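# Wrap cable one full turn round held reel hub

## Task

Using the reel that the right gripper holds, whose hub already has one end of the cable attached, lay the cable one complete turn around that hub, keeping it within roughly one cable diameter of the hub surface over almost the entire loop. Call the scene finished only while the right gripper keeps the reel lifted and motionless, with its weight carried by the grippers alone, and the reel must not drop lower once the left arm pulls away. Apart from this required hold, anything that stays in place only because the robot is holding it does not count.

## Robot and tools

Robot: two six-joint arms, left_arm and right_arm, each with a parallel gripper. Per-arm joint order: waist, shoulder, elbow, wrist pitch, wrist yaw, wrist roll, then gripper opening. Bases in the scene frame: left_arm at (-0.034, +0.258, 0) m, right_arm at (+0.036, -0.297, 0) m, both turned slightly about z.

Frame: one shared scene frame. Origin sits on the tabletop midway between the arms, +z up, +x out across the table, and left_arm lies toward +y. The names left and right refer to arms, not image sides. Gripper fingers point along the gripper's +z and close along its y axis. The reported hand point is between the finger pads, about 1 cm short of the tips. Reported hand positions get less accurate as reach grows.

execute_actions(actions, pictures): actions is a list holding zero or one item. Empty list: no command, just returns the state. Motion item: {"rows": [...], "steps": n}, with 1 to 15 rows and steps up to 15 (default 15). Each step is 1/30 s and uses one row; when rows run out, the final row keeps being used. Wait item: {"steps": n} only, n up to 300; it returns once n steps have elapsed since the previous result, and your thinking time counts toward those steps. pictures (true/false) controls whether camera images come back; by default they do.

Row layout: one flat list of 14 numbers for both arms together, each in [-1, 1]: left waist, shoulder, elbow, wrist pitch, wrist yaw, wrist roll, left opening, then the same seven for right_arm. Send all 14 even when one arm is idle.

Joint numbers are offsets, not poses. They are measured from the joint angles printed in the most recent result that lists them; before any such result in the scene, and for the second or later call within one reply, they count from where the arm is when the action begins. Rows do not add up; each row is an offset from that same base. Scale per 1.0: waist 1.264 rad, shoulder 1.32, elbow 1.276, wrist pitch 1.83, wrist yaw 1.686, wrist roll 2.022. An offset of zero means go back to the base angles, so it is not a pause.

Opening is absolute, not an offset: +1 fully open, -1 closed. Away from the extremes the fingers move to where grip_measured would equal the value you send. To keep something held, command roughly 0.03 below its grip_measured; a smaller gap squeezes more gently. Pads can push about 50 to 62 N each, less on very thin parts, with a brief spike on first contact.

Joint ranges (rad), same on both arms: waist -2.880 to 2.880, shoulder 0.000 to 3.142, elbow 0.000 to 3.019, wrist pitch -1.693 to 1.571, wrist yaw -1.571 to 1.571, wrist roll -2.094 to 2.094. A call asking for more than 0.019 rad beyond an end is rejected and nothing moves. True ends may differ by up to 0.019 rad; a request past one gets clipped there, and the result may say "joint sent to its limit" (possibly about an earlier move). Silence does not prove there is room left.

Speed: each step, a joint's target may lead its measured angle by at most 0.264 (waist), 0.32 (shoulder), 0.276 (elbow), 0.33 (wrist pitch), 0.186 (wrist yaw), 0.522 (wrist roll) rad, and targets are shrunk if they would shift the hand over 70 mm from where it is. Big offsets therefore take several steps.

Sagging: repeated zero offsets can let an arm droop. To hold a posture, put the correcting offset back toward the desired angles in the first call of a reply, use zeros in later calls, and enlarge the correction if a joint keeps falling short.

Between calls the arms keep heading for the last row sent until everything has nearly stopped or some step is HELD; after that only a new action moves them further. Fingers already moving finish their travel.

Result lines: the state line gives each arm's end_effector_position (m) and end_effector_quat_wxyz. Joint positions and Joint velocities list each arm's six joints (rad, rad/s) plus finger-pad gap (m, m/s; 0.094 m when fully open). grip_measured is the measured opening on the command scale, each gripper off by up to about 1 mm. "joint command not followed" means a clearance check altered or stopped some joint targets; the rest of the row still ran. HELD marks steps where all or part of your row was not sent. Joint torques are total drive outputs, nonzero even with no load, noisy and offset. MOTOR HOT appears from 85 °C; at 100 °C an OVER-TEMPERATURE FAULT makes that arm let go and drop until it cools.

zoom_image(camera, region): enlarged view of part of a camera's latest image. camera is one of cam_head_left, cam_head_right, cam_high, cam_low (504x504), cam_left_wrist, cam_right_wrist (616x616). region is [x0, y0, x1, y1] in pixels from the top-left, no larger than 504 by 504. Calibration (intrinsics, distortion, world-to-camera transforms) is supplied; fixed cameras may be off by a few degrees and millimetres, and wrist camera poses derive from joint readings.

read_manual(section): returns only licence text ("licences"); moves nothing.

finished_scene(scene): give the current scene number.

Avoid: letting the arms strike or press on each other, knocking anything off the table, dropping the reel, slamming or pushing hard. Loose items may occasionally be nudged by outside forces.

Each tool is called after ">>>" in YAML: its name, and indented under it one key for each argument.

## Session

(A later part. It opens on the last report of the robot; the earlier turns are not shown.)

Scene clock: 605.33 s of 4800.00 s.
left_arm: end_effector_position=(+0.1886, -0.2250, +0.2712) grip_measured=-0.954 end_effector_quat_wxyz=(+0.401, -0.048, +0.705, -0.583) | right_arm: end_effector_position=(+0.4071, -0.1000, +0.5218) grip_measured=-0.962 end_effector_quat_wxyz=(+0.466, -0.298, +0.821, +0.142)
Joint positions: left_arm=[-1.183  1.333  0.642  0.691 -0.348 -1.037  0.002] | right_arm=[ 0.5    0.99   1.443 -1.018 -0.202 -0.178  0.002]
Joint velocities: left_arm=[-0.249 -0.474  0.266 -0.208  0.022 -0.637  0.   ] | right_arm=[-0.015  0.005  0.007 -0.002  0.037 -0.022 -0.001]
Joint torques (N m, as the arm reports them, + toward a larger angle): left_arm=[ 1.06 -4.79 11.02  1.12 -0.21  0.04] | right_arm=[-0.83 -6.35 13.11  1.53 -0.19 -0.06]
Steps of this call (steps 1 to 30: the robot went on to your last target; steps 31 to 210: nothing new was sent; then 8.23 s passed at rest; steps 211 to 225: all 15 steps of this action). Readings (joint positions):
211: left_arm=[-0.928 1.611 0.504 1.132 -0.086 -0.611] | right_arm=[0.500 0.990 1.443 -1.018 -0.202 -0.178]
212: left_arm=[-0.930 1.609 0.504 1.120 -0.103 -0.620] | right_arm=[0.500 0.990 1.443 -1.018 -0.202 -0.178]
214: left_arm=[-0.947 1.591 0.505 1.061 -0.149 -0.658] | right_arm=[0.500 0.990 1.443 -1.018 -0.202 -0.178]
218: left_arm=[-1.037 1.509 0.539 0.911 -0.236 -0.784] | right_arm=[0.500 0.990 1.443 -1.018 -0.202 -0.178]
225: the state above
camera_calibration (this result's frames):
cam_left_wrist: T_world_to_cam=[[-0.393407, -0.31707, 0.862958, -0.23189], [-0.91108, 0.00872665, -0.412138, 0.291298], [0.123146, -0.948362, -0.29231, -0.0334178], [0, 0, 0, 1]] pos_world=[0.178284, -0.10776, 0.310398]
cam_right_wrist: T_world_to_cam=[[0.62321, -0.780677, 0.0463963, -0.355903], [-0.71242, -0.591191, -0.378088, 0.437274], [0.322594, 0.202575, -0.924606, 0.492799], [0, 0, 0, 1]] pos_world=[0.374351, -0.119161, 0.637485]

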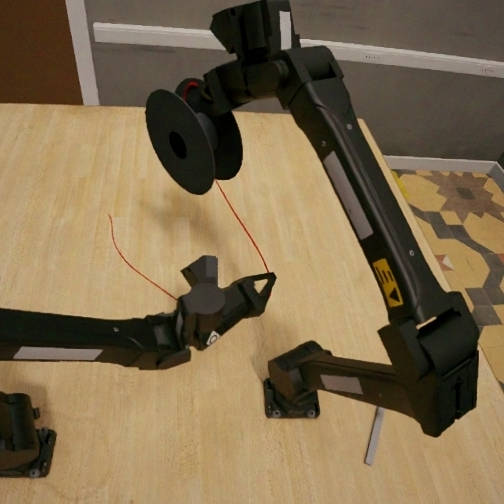

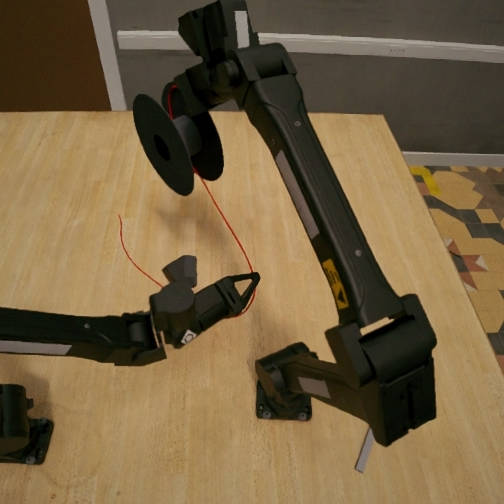

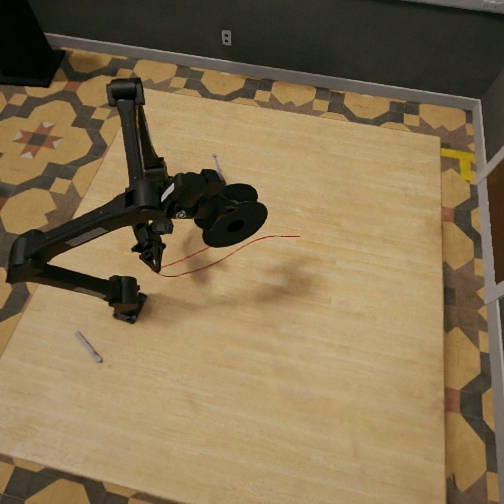

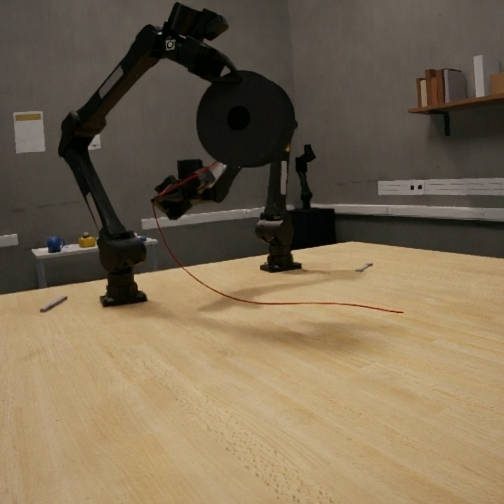

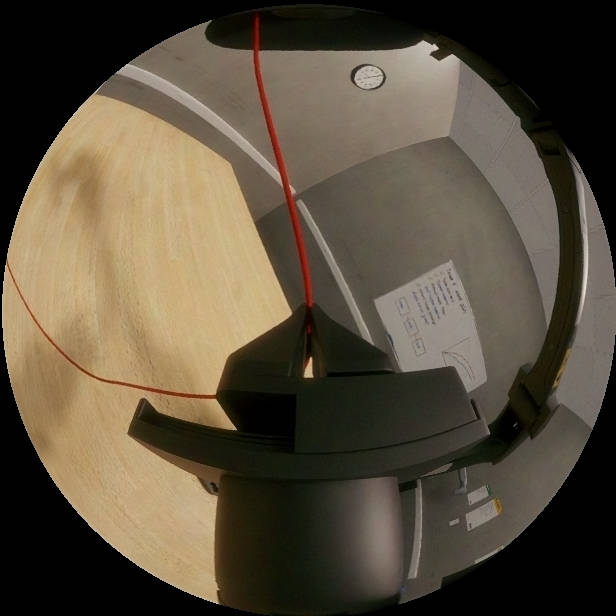

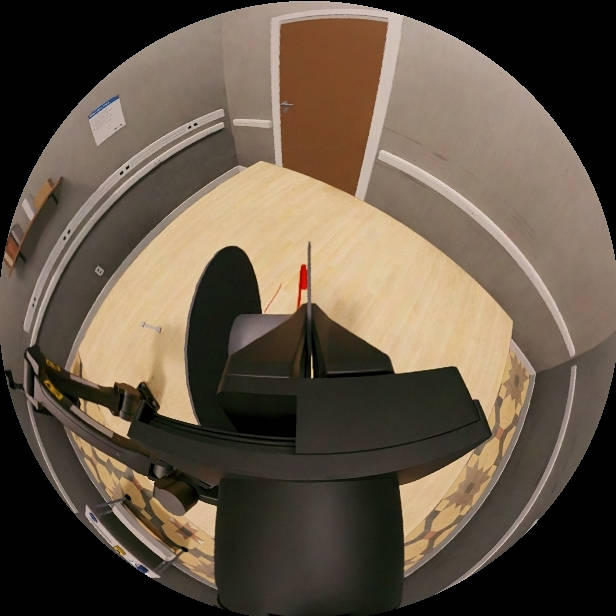

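>>> execute_actions:
  actions:
    - {"rows": [[-0.006,-0.012,0.025,-0.025,-0.005,-0.06,-0.985,0,0,0.016,0,0,0,-1],[-0.011,-0.022,0.042,-0.043,-0.009,-0.08,-0.985,0,0,0.016,0,0,0,-1],[-0.017,-0.033,0.06,-0.063,-0.013,-0.1,-0.985,0,0,0.016,0,0,0,-1],[-0.022,-0.043,0.078,-0.083,-0.017,-0.12,-0.985,0,0,0.016,0,0,0,-1],[-0.028,-0.054,0.097,-0.103,-0.021,-0.14,-0.985,0,0,0.016,0,0,0,-1],[-0.033,-0.065,0.115,-0.123,-0.025,-0.162,-0.985,0,0,0.016,0,0,0,-1],[-0.039,-0.076,0.134,-0.143,-0.029,-0.184,-0.985,0,0,0.016,0,0,0,-1],[-0.044,-0.086,0.152,-0.163,-0.033,-0.206,-0.985,0,0,0.016,0,0,0,-1],[-0.05,-0.097,0.17,-0.183,-0.038,-0.228,-0.985,0,0,0.016,0,0,0,-1],[-0.055,-0.108,0.189,-0.203,-0.042,-0.25,-0.985,0,0,0.016,0,0,0,-1],[-0.061,-0.119,0.207,-0.224,-0.046,-0.271,-0.985,0,0,0.016,0,0,0,-1],[-0.066,-0.1295,0.226,-0.244,-0.05,-0.293,-0.985,0,0,0.016,0,0,0,-1]], "steps": 15}

Scene clock: 615.00 s of 4800.00 s.
left_arm: end_effector_position=(+0.1719, -0.2401, +0.3560) grip_measured=-0.954 end_effector_quat_wxyz=(+0.266, -0.209, +0.698, -0.631) | right_arm: end_effector_position=(+0.4072, -0.1001, +0.5218) grip_measured=-0.962 end_effector_quat_wxyz=(+0.466, -0.298, +0.821, +0.142)
Joint positions: left_arm=[-1.245  1.199  0.835  0.295 -0.428 -1.492  0.002] | right_arm=[ 0.5    0.99   1.443 -1.018 -0.202 -0.178  0.002]
Joint velocities: left_arm=[-0.161 -0.357  0.51  -0.54  -0.066 -0.828  0.001] | right_arm=[ 0.005 -0.015 -0.002 -0.017 -0.007  0.081  0.   ]
Joint torques (N m, as the arm reports them, + toward a larger angle): left_arm=[-0.86 -9.42 15.98  1.59 -0.08  0.1 ] | right_arm=[-1.32 -5.73 13.14  1.51 -0.25 -0.01]
Steps of this call (steps 1 to 30: the robot went on to your last target; steps 31 to 210: nothing new was sent; then 2.17 s passed at rest; steps 211 to 225: all 15 steps of this action). Readings (joint positions):
211: left_arm=[-1.190 1.312 0.656 0.669 -0.353 -1.138] | right_arm=[0.500 0.990 1.443 -1.018 -0.202 -0.178]
212: left_arm=[-1.190 1.312 0.656 0.661 -0.357 -1.146] | right_arm=[0.500 0.990 1.443 -1.018 -0.202 -0.178]
214: left_arm=[-1.190 1.308 0.661 0.614 -0.370 -1.180] | right_arm=[0.500 0.990 1.443 -1.018 -0.202 -0.178]
218: left_arm=[-1.205 1.286 0.708 0.481 -0.394 -1.287] | right_arm=[0.500 0.990 1.443 -1.018 -0.202 -0.178]
225: the state above
camera_calibration (this result's frames):
cam_left_wrist: T_world_to_cam=[[-0.0370063, -0.116743, 0.992472, -0.375695], [-0.996269, -0.0731711, -0.0457549, 0.175729], [0.0779619, -0.990463, -0.1136, -0.0868796], [0, 0, 0, 1]] pos_world=[0.167943, -0.117052, 0.371037]
cam_right_wrist: T_world_to_cam=[[0.622912, -0.780915, 0.0463963, -0.355963], [-0.712646, -0.590919, -0.378088, 0.437362], [0.322671, 0.202451, -0.924606, 0.492759], [0, 0, 0, 1]] pos_world=[0.374419, -0.119291, 0.637485]

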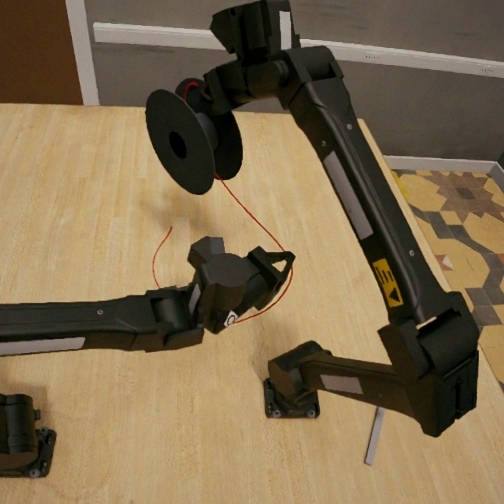

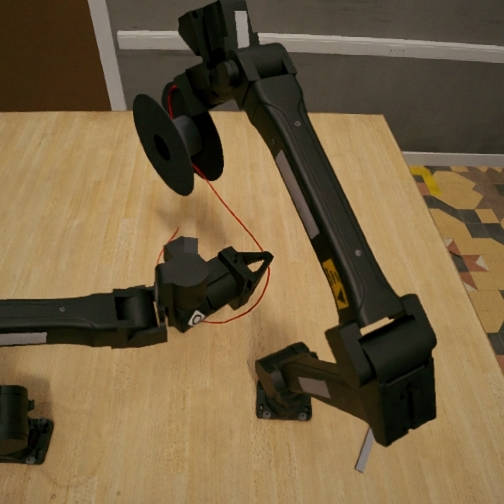

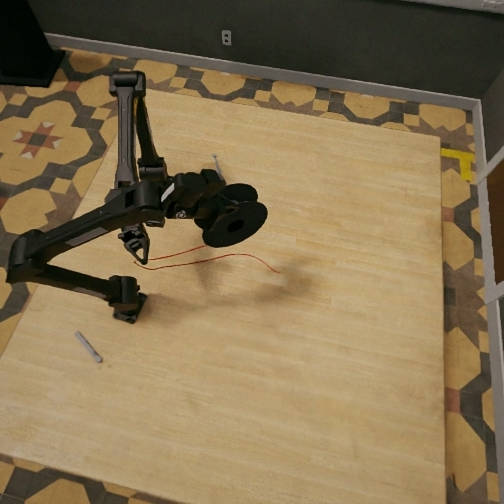

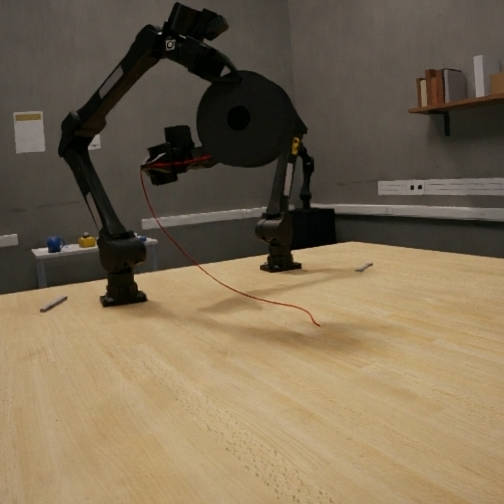

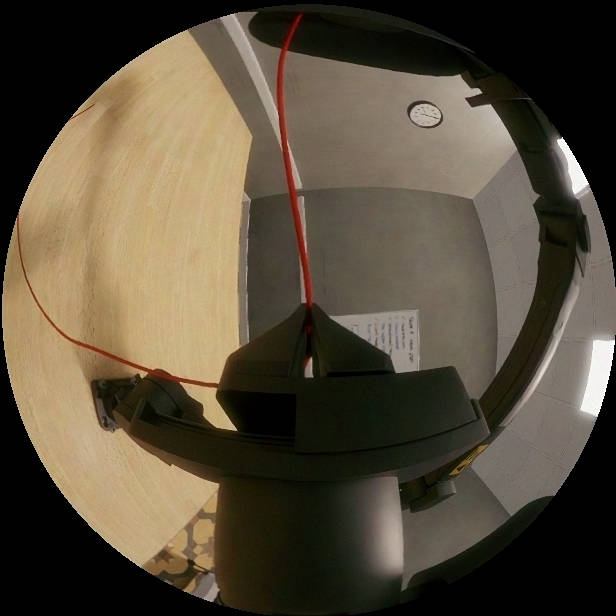

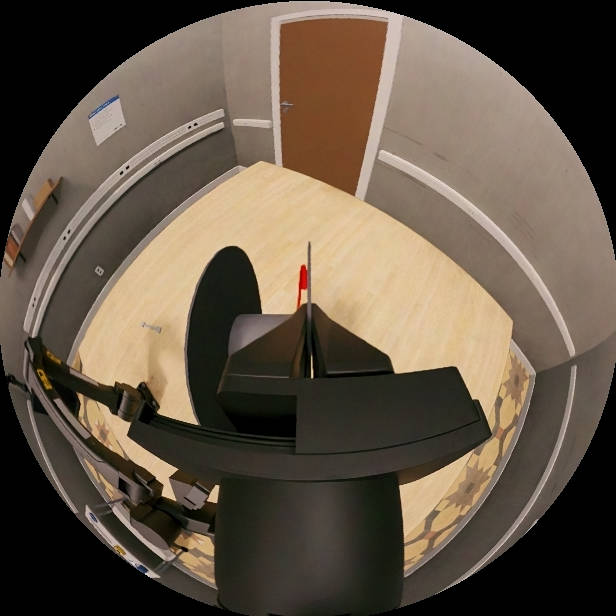

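>>> execute_actions:
  actions: []

Scene clock: 617.70 s of 4800.00 s.
left_arm: end_effector_position=(+0.1655, -0.2374, +0.4051) grip_measured=-0.954 end_effector_quat_wxyz=(+0.221, -0.251, +0.661, -0.672) | right_arm: end_effector_position=(+0.4072, -0.1001, +0.5218) grip_measured=-0.962 end_effector_quat_wxyz=(+0.466, -0.298, +0.821, +0.142)
Joint positions: left_arm=[-1.256  1.153  0.891  0.261 -0.43  -1.616  0.002] | right_arm=[ 0.5    0.99   1.443 -1.018 -0.202 -0.178  0.002]
Joint velocities: left_arm=[-0.015  0.005 -0.037 -0.007 -0.066 -0.007 -0.   ] | right_arm=[-0.015 -0.005 -0.012 -0.002  0.051  0.007 -0.001]
Joint torques (N m, as the arm reports them, + toward a larger angle): left_arm=[-0.7  -6.08 14.24  1.34 -0.06  0.09] | right_arm=[ 0.04 -6.85 12.96  1.44 -0.19 -0.08]
Steps of this call (steps 1 to 30: the robot went on to your last target; steps 31 to 81: nothing new was sent). Readings (joint positions):
1: left_arm=[-1.250 1.188 0.852 0.282 -0.429 -1.517] | right_arm=[0.500 0.990 1.443 -1.018 -0.202 -0.178]
2: left_arm=[-1.253 1.178 0.867 0.274 -0.429 -1.537] | right_arm=[0.500 0.990 1.443 -1.018 -0.202 -0.178]
4: left_arm=[-1.256 1.162 0.885 0.270 -0.430 -1.565] | right_arm=[0.500 0.990 1.443 -1.018 -0.202 -0.178]
8: left_arm=[-1.256 1.152 0.891 0.266 -0.430 -1.595] | right_arm=[0.500 0.990 1.443 -1.018 -0.202 -0.178]
81: the state above
All arms were judged still, so your last target was given up. Only a new action makes them travel on or press farther. Fingers that are still opening or closing keep moving.
camera_calibration (this result's frames):
cam_left_wrist: T_world_to_cam=[[0.0414556, 0.0269275, 0.998777, -0.405725], [-0.996712, -0.0685324, 0.0432175, 0.13691], [0.0696124, -0.997285, 0.0239979, -0.134095], [0, 0, 0, 1]] pos_world=[0.162614, -0.113423, 0.40253]
cam_right_wrist: T_world_to_cam=[[0.622912, -0.780915, 0.0463963, -0.355963], [-0.712646, -0.590919, -0.378088, 0.437362], [0.322671, 0.202451, -0.924606, 0.492759], [0, 0, 0, 1]] pos_world=[0.374419, -0.119291, 0.637485]

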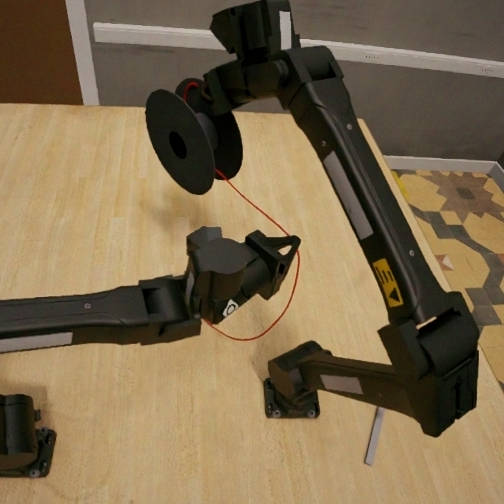

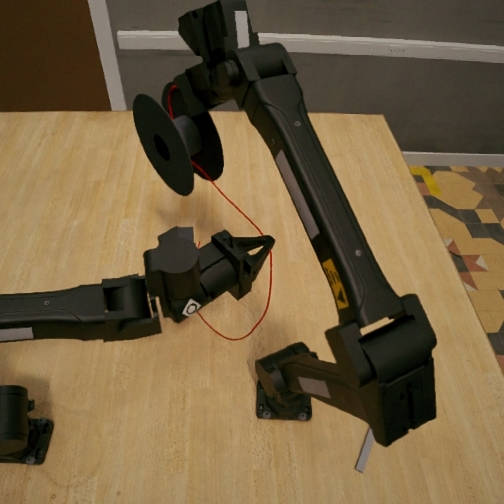

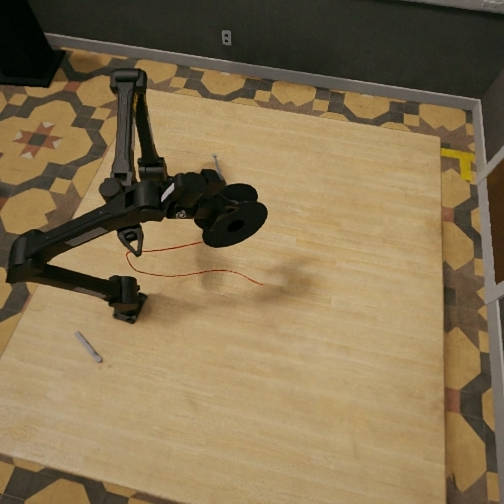

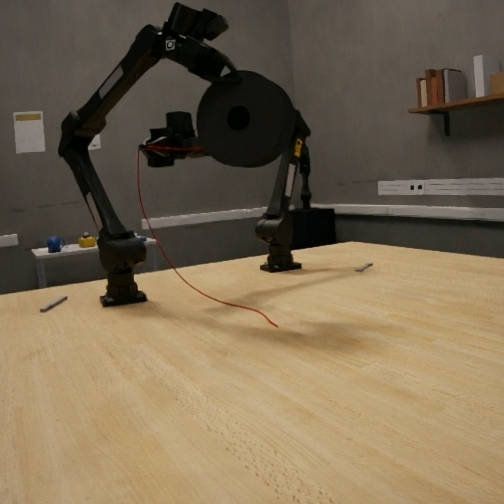

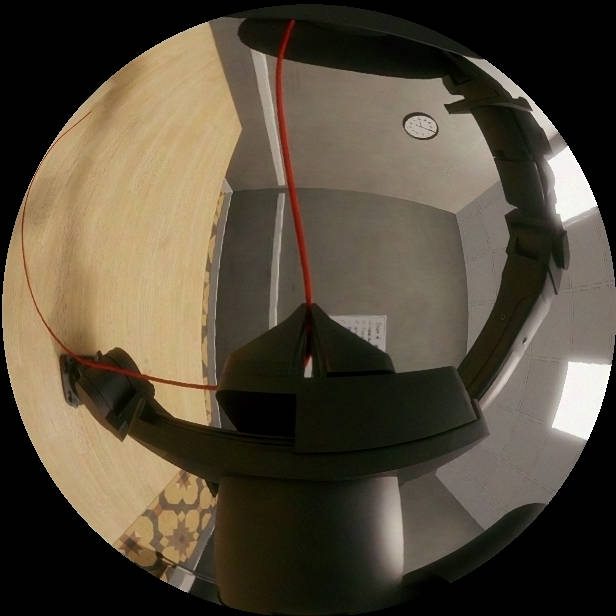

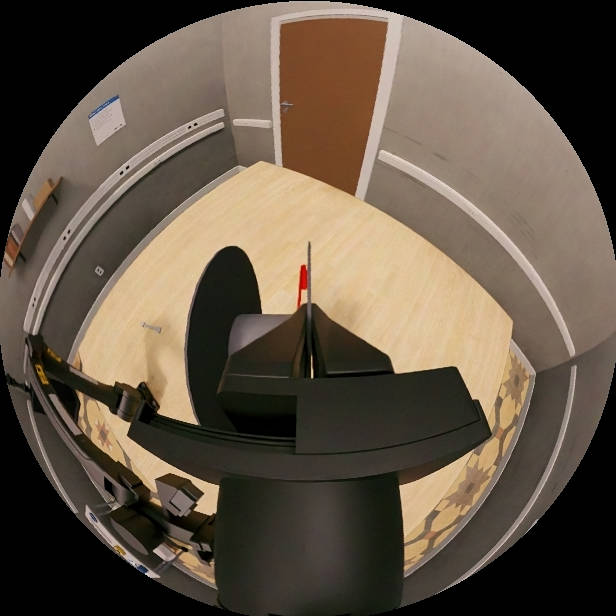

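>>> zoom_image:
  camera: "cam_head_right"
  region: [120, 70, 280, 250]

Region (120, 70, 280, 250) of cam_head_right's 504x504 image, scaled by 2.800, with more detail than that image has.

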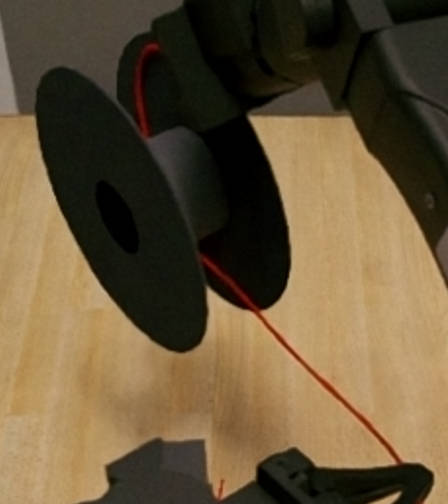

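>>> execute_actions:
  actions:
    - {"rows": [[0.003,-0.011,0.02,-0.016,0.002,-0.018,-0.985,0,0,0.016,0,0,0,-1],[0.007,-0.023,0.032,-0.032,0.005,-0.036,-0.985,0,0,0.016,0,0,0,-1],[0.01,-0.034,0.043,-0.048,0.007,-0.054,-0.985,0,0,0.016,0,0,0,-1],[0.013,-0.045,0.054,-0.064,0.01,-0.072,-0.985,0,0,0.016,0,0,0,-1],[0.017,-0.057,0.066,-0.08,0.012,-0.09,-0.985,0,0,0.016,0,0,0,-1],[0.02,-0.068,0.077,-0.096,0.015,-0.108,-0.985,0,0,0.016,0,0,0,-1],[0.023,-0.079,0.088,-0.111,0.017,-0.125,-0.985,0,0,0.016,0,0,0,-1],[0.027,-0.091,0.099,-0.127,0.02,-0.143,-0.985,0,0,0.016,0,0,0,-1],[0.03,-0.102,0.11,-0.143,0.022,-0.161,-0.985,0,0,0.016,0,0,0,-1],[0.033,-0.113,0.122,-0.159,0.025,-0.179,-0.985,0,0,0.016,0,0,0,-1],[0.037,-0.125,0.133,-0.175,0.027,-0.197,-0.985,0,0,0.016,0,0,0,-1],[0.04,-0.136,0.144,-0.191,0.03,-0.215,-0.985,0,0,0.016,0,0,0,-1]], "steps": 15}

>>> execute_actions:
  actions:
    - {"steps": 12}

Scene clock: 655.30 s of 4800.00 s.
left_arm: end_effector_position=(+0.1634, -0.1944, +0.4636) grip_measured=-0.954 end_effector_quat_wxyz=(+0.109, -0.353, +0.638, -0.676) | right_arm: end_effector_position=(+0.4072, -0.1001, +0.5218) grip_measured=-0.962 end_effector_quat_wxyz=(+0.466, -0.298, +0.821, +0.142)
Joint positions: left_arm=[-1.223  1.001  0.984 -0.051 -0.383 -1.942  0.002] | right_arm=[ 0.5    0.99   1.443 -1.018 -0.202 -0.178  0.002]
Joint velocities: left_arm=[ 0.083 -0.347  0.393 -0.374 -0.022 -0.667 -0.   ] | right_arm=[-0.015 -0.005 -0.002 -0.012 -0.051 -0.037 -0.   ]
Joint torques (N m, as the arm reports them, + toward a larger angle): left_arm=[ 1.31 -4.75 16.77  1.38  0.15  0.1 ] | right_arm=[-0.31 -6.09 13.03  1.58 -0.23 -0.03]
Steps of this call (steps 1 to 180: nothing new was sent; then 31.10 s passed at rest; steps 181 to 195: all 15 steps of this action). Readings (joint positions):
181: left_arm=[-1.256 1.153 0.891 0.258 -0.430 -1.620] | right_arm=[0.500 0.990 1.443 -1.018 -0.202 -0.178]
182: left_arm=[-1.256 1.151 0.891 0.249 -0.427 -1.629] | right_arm=[0.500 0.990 1.443 -1.018 -0.202 -0.178]
184: left_arm=[-1.256 1.142 0.891 0.207 -0.419 -1.664] | right_arm=[0.500 0.990 1.443 -1.018 -0.202 -0.178]
188: left_arm=[-1.247 1.098 0.905 0.100 -0.404 -1.762] | right_arm=[0.500 0.990 1.443 -1.018 -0.202 -0.178]
195: the state above
camera_calibration (this result's frames):
cam_left_wrist: T_world_to_cam=[[0.308282, 0.162136, 0.937376, -0.454124], [-0.947152, -0.0395545, 0.318338, 0.00523824], [0.0886917, -0.985975, 0.141374, -0.147748], [0, 0, 0, 1]] pos_world=[0.158063, -0.0718386, 0.444905]
cam_right_wrist: T_world_to_cam=[[0.622912, -0.780915, 0.0463963, -0.355963], [-0.712646, -0.590919, -0.378088, 0.437362], [0.322671, 0.202451, -0.924606, 0.492759], [0, 0, 0, 1]] pos_world=[0.374419, -0.119291, 0.637485]

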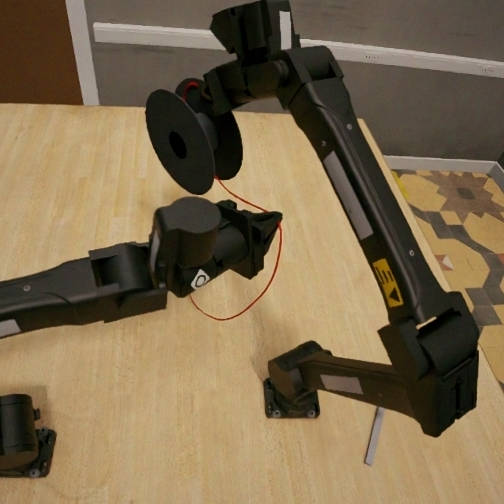

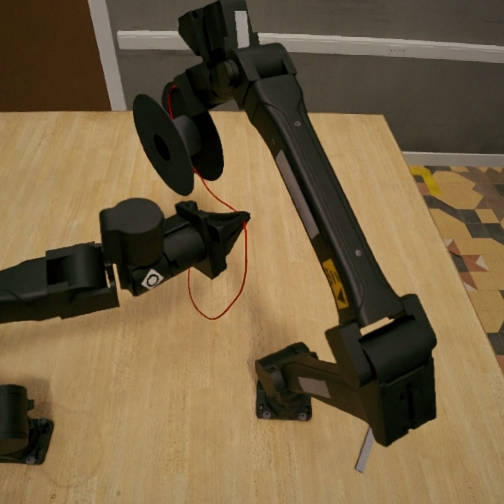

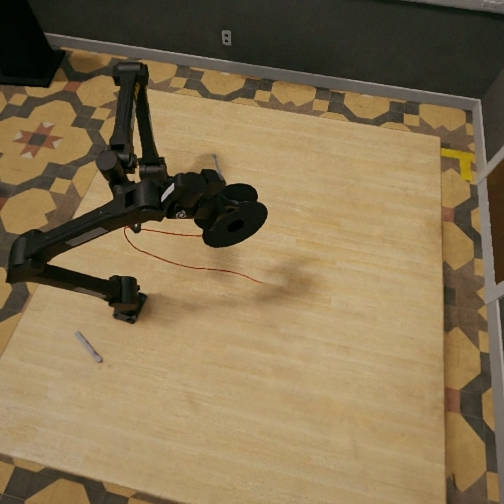

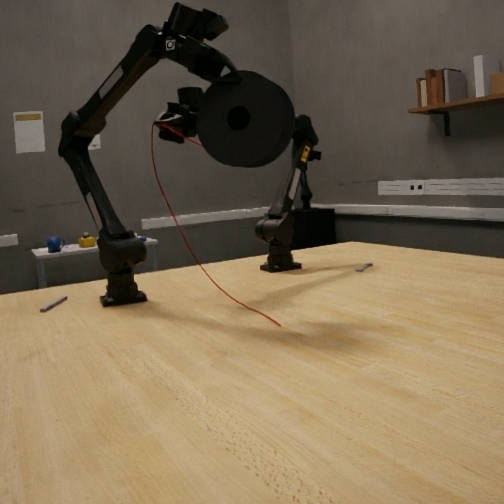

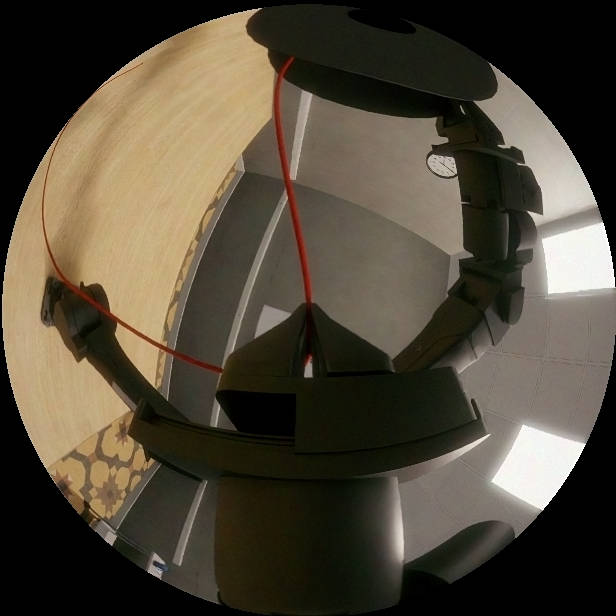

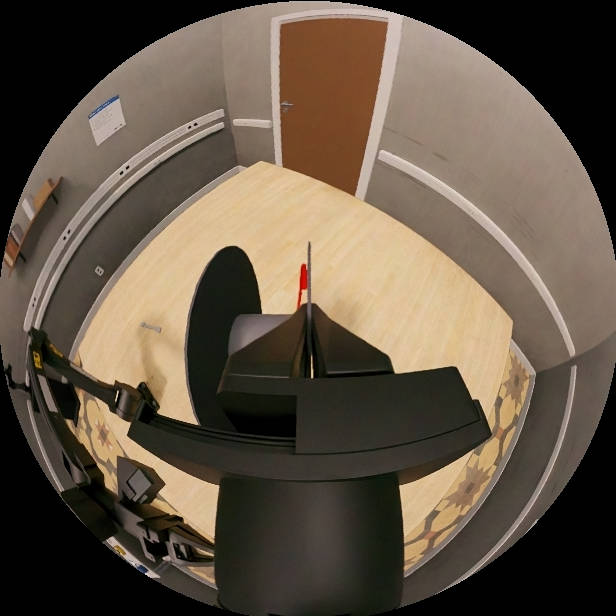

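Scene clock: 655.70 s of 4800.00 s.
left_arm: end_effector_position=(+0.1623, -0.1802, +0.5048) grip_measured=-0.954 end_effector_quat_wxyz=(-0.075, +0.379, -0.599, +0.701) | right_arm: end_effector_position=(+0.4071, -0.1000, +0.5218) grip_measured=-0.962 end_effector_quat_wxyz=(+0.466, -0.298, +0.821, +0.142)
Joint positions: left_arm=[-1.217  0.963  1.031 -0.073 -0.382 -2.031  0.002] | right_arm=[ 0.5    0.99   1.443 -1.018 -0.202 -0.178  0.002]
Joint velocities: left_arm=[-0.015  0.005 -0.032 -0.027  0.007  0.051 -0.001] | right_arm=[-0.005 -0.005 -0.007 -0.007  0.007  0.037 -0.   ]
Joint torques (N m, as the arm reports them, + toward a larger angle): left_arm=[ 1.41 -3.42 14.83  1.39  0.17  0.08] | right_arm=[-0.4  -6.25 12.98  1.4  -0.25 -0.08]
Steps of this call (steps 1 to 12: the robot went on to your last target). Readings (joint positions):
1: left_arm=[-1.221 0.990 0.997 -0.060 -0.383 -1.961] | right_arm=[0.500 0.990 1.443 -1.018 -0.202 -0.178]
2: left_arm=[-1.218 0.981 1.009 -0.064 -0.383 -1.976] | right_arm=[0.500 0.990 1.443 -1.018 -0.202 -0.178]
4: left_arm=[-1.217 0.968 1.025 -0.066 -0.383 -1.998] | right_arm=[0.500 0.990 1.443 -1.018 -0.202 -0.178]
8: left_arm=[-1.217 0.962 1.031 -0.068 -0.383 -2.021] | right_arm=[0.500 0.990 1.443 -1.018 -0.202 -0.178]
12: the state above
camera_calibration (this result's frames):
cam_left_wrist: T_world_to_cam=[[0.35468, 0.270379, 0.89504, -0.461338], [-0.928833, -0.00776147, 0.370416, -0.0318809], [0.107099, -0.962723, 0.248384, -0.192274], [0, 0, 0, 1]] pos_world=[0.154608, -0.0606178, 0.472483]
cam_right_wrist: T_world_to_cam=[[0.62321, -0.780677, 0.0463963, -0.355903], [-0.71242, -0.591191, -0.378088, 0.437274], [0.322594, 0.202575, -0.924606, 0.492799], [0, 0, 0, 1]] pos_world=[0.374351, -0.119161, 0.637485]

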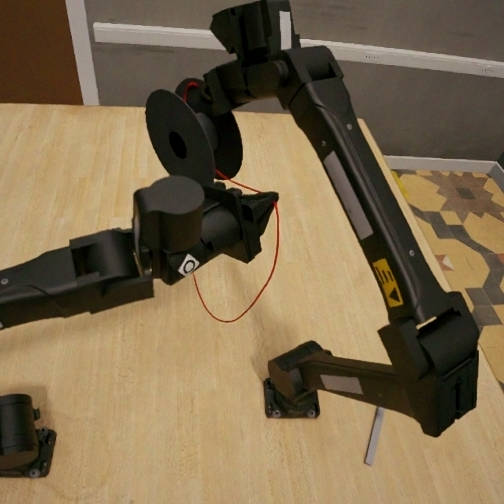

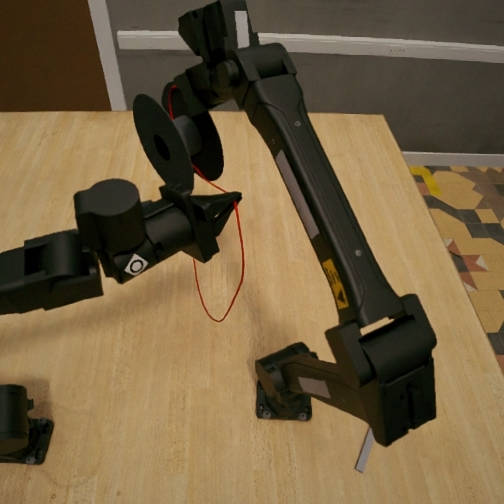

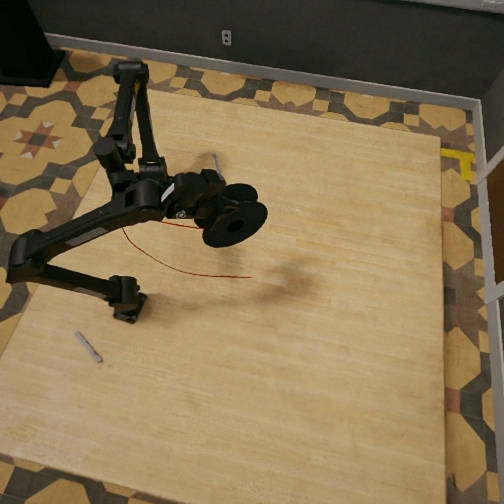

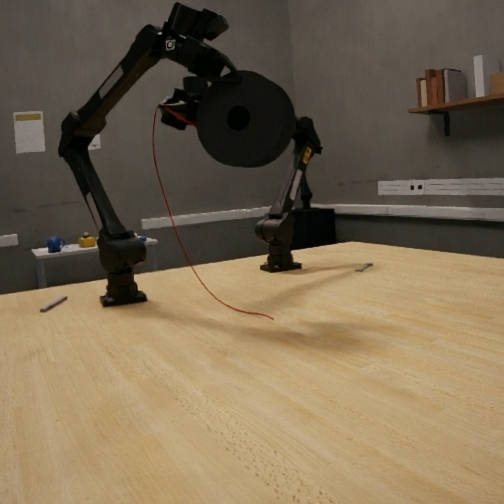

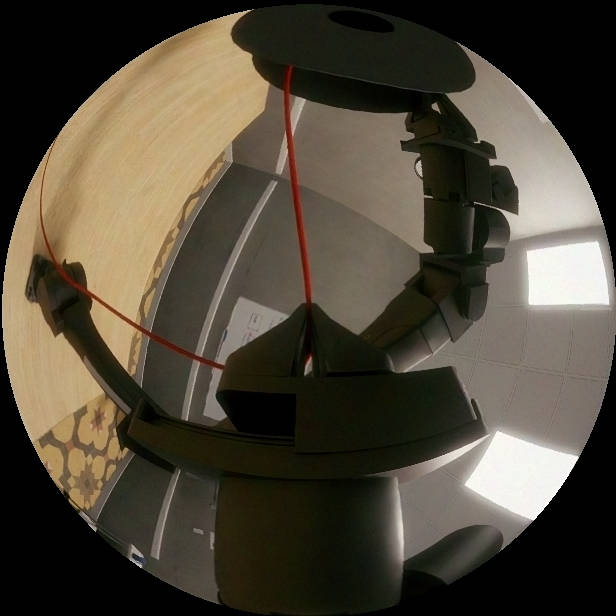

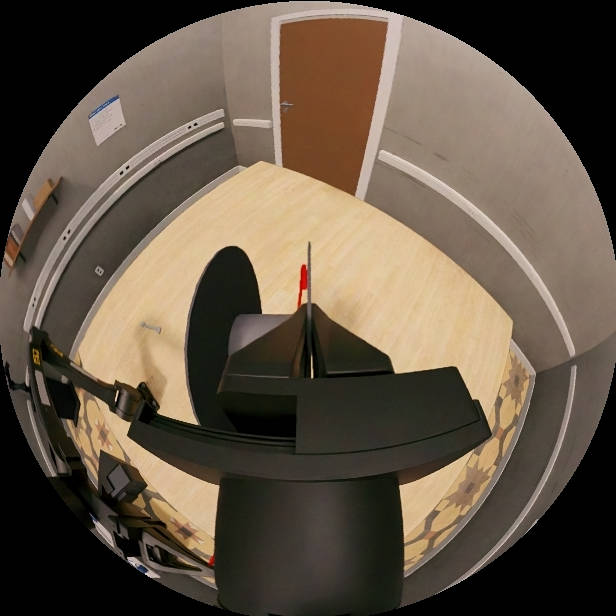

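>>> execute_actions:
  actions:
    - {"rows": [[0.015,-0.001,0.03,-0.011,0.011,-0.01,-0.985,0,0,0.016,0,0,0,-1],[0.03,-0.002,0.045,-0.021,0.022,-0.01,-0.985,0,0,0.016,0,0,0,-1],[0.046,-0.002,0.06,-0.032,0.034,-0.01,-0.985,0,0,0.016,0,0,0,-1],[0.061,-0.003,0.074,-0.042,0.045,-0.01,-0.985,0,0,0.016,0,0,0,-1],[0.077,-0.004,0.088,-0.053,0.056,-0.01,-0.985,0,0,0.016,0,0,0,-1],[0.092,-0.004,0.102,-0.064,0.067,-0.01,-0.985,0,0,0.016,0,0,0,-1],[0.107,-0.005,0.117,-0.074,0.078,-0.01,-0.985,0,0,0.016,0,0,0,-1],[0.123,-0.006,0.131,-0.085,0.09,-0.01,-0.985,0,0,0.016,0,0,0,-1],[0.138,-0.007,0.145,-0.095,0.101,-0.01,-0.985,0,0,0.016,0,0,0,-1],[0.153,-0.007,0.159,-0.106,0.112,-0.01,-0.985,0,0,0.016,0,0,0,-1],[0.168,-0.008,0.174,-0.117,0.123,-0.01,-0.985,0,0,0.016,0,0,0,-1],[0.184,-0.009,0.188,-0.127,0.134,-0.01,-0.985,0,0,0.016,0,0,0,-1],[0.199,-0.01,0.202,-0.138,0.146,-0.01,-0.985,0,0,0.016,0,0,0,-1],[0.214,-0.01,0.216,-0.148,0.157,-0.01,-0.985,0,0,0.016,0,0,0,-1],[0.23,-0.011,0.231,-0.159,0.168,-0.01,-0.985,0,0,0.016,0,0,0,-1]], "steps": 15}

>>> execute_actions:
  actions:
    - {"steps": 15}

Scene clock: 673.60 s of 4800.00 s.
left_arm: end_effector_position=(+0.2248, -0.1393, +0.5722) grip_measured=-0.954 end_effector_quat_wxyz=(-0.066, +0.382, -0.611, +0.690) | right_arm: end_effector_position=(+0.4072, -0.1001, +0.5218) grip_measured=-0.962 end_effector_quat_wxyz=(+0.466, -0.298, +0.821, +0.142)
Joint positions: left_arm=[-0.969  0.963  1.233 -0.31  -0.117 -2.039  0.002] | right_arm=[ 0.5    0.99   1.443 -1.018 -0.202 -0.178  0.002]
Joint velocities: left_arm=[ 0.542  0.005  0.608 -0.549  0.505  0.022 -0.   ] | right_arm=[-0.005 -0.034 -0.002  0.002 -0.037  0.007  0.   ]
Joint torques (N m, as the arm reports them, + toward a larger angle): left_arm=[ 1.73 -5.   15.79  1.73  0.06  0.09] | right_arm=[-0.21 -6.99 12.89  1.28 -0.24 -0.06]
Steps of this call (steps 1 to 30: the robot went on to your last target; steps 31 to 270: nothing new was sent; then 8.40 s passed at rest; steps 271 to 285: all 15 steps of this action). Readings (joint positions):
271: left_arm=[-1.216 0.963 1.031 -0.074 -0.375 -2.038] | right_arm=[0.500 0.990 1.443 -1.018 -0.202 -0.178]
272: left_arm=[-1.213 0.963 1.031 -0.079 -0.360 -2.038] | right_arm=[0.500 0.990 1.443 -1.018 -0.202 -0.178]
274: left_arm=[-1.194 0.963 1.036 -0.105 -0.322 -2.038] | right_arm=[0.500 0.990 1.443 -1.018 -0.202 -0.178]
278: left_arm=[-1.113 0.963 1.081 -0.182 -0.248 -2.039] | right_arm=[0.500 0.990 1.443 -1.018 -0.202 -0.178]
285: the state above
camera_calibration (this result's frames):
cam_left_wrist: T_world_to_cam=[[0.382032, 0.242388, 0.891796, -0.563045], [-0.91911, -0.000982016, 0.394, -0.0132257], [0.0963765, -0.970179, 0.222406, -0.160145], [0, 0, 0, 1]] pos_world=[0.21838, -0.0189073, 0.542949]
cam_right_wrist: T_world_to_cam=[[0.622912, -0.780915, 0.0463963, -0.355963], [-0.712646, -0.590919, -0.378088, 0.437362], [0.322671, 0.202451, -0.924606, 0.492759], [0, 0, 0, 1]] pos_world=[0.374419, -0.119291, 0.637485]

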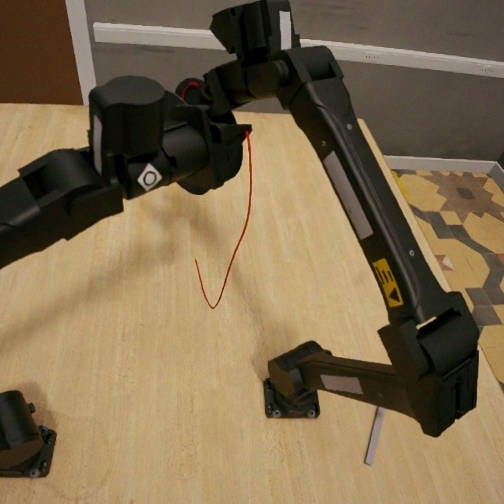

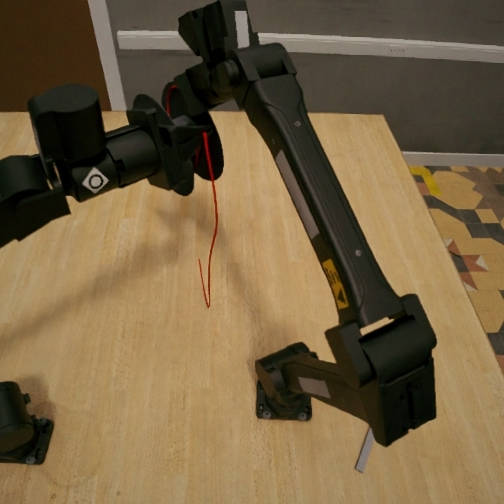

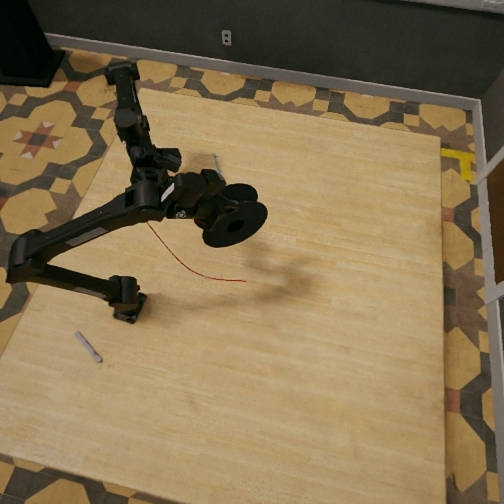

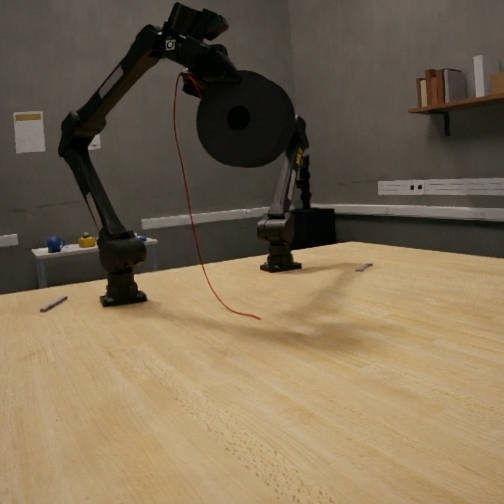

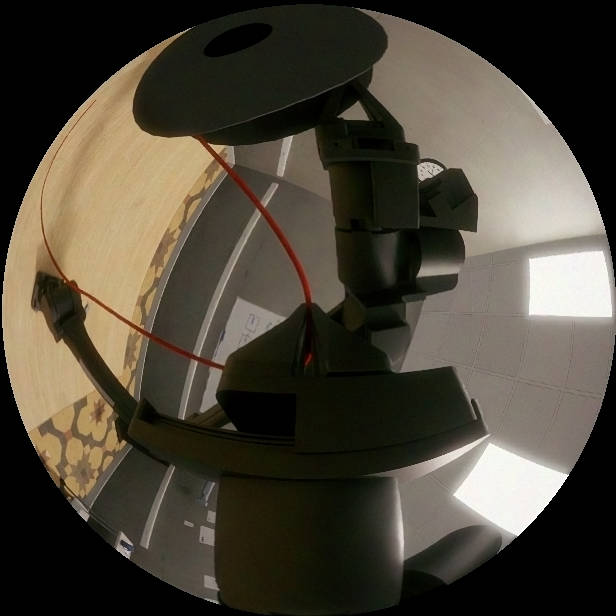

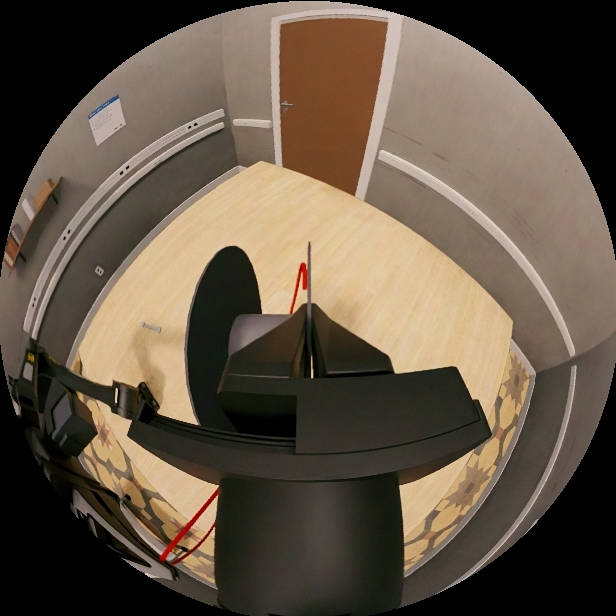

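Scene clock: 674.10 s of 4800.00 s.
left_arm: end_effector_position=(+0.2317, -0.1201, +0.5975) grip_measured=-0.954 end_effector_quat_wxyz=(-0.074, +0.386, -0.600, +0.697) | right_arm: end_effector_position=(+0.4072, -0.1001, +0.5218) grip_measured=-0.962 end_effector_quat_wxyz=(+0.466, -0.298, +0.821, +0.142)
Joint positions: left_arm=[-0.929  0.947  1.279 -0.349 -0.101 -2.039  0.002] | right_arm=[ 0.5    0.99   1.443 -1.018 -0.202 -0.178  0.002]
Joint velocities: left_arm=[ 0.005 -0.005  0.007  0.007 -0.081  0.022 -0.   ] | right_arm=[-0.005 -0.005  0.012  0.007 -0.066 -0.037 -0.001]
Joint torques (N m, as the arm reports them, + toward a larger angle): left_arm=[ 0.6  -3.08 14.69  1.54  0.16  0.09] | right_arm=[-0.44 -5.64 12.96  1.46 -0.26 -0.08]
Steps of this call (steps 1 to 15: the robot went on to your last target). Readings (joint positions):
1: left_arm=[-0.953 0.962 1.251 -0.325 -0.108 -2.039] | right_arm=[0.500 0.990 1.443 -1.018 -0.202 -0.178]
2: left_arm=[-0.940 0.961 1.265 -0.333 -0.106 -2.039] | right_arm=[0.500 0.990 1.443 -1.018 -0.202 -0.178]
4: left_arm=[-0.929 0.954 1.278 -0.339 -0.104 -2.039] | right_arm=[0.500 0.990 1.443 -1.018 -0.202 -0.178]
8: left_arm=[-0.929 0.947 1.279 -0.346 -0.102 -2.039] | right_arm=[0.500 0.990 1.443 -1.018 -0.202 -0.178]
15: the state above
camera_calibration (this result's frames):
cam_left_wrist: T_world_to_cam=[[0.365532, 0.268766, 0.891152, -0.585598], [-0.923377, -0.0159568, 0.383563, -0.0113776], [0.117309, -0.963073, 0.24234, -0.163682], [0, 0, 0, 1]] pos_world=[0.22275, -0.000430445, 0.565887]
cam_right_wrist: T_world_to_cam=[[0.622912, -0.780915, 0.0463963, -0.355963], [-0.712646, -0.590919, -0.378088, 0.437362], [0.322671, 0.202451, -0.924606, 0.492759], [0, 0, 0, 1]] pos_world=[0.374419, -0.119291, 0.637485]

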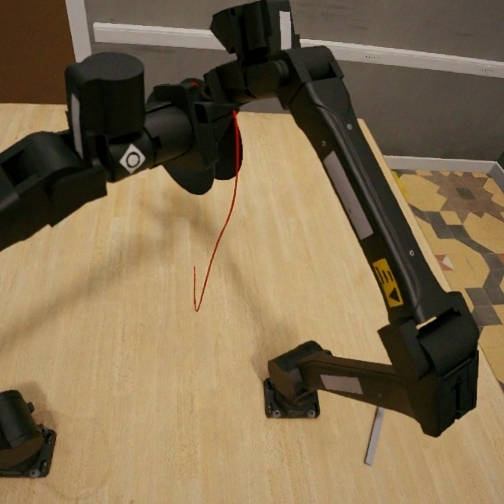

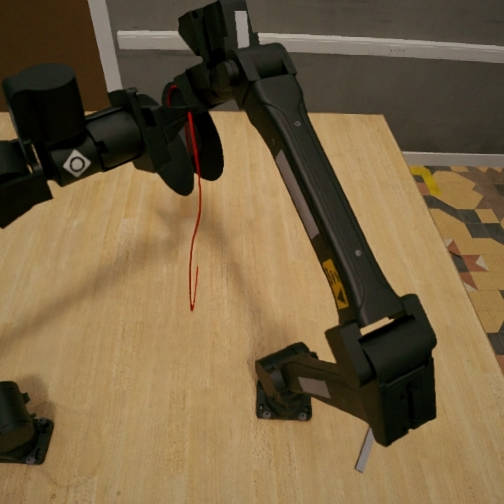

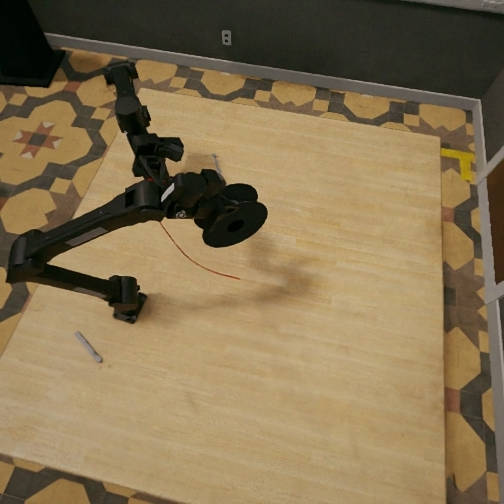

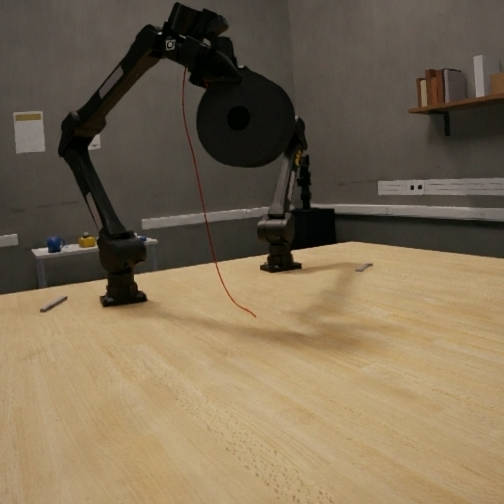

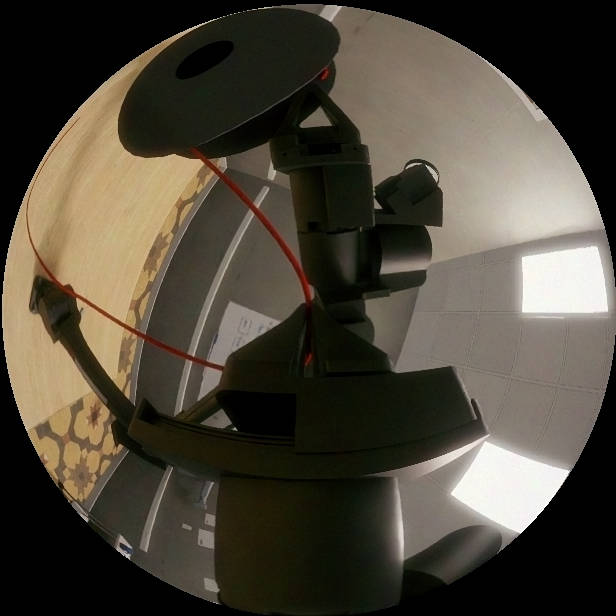

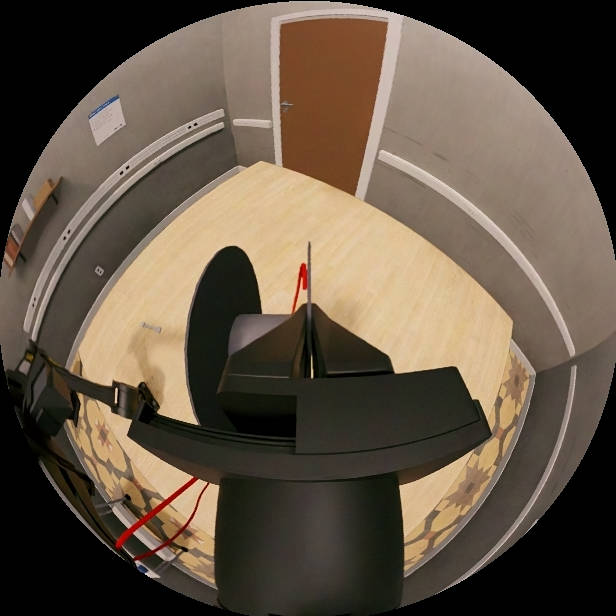

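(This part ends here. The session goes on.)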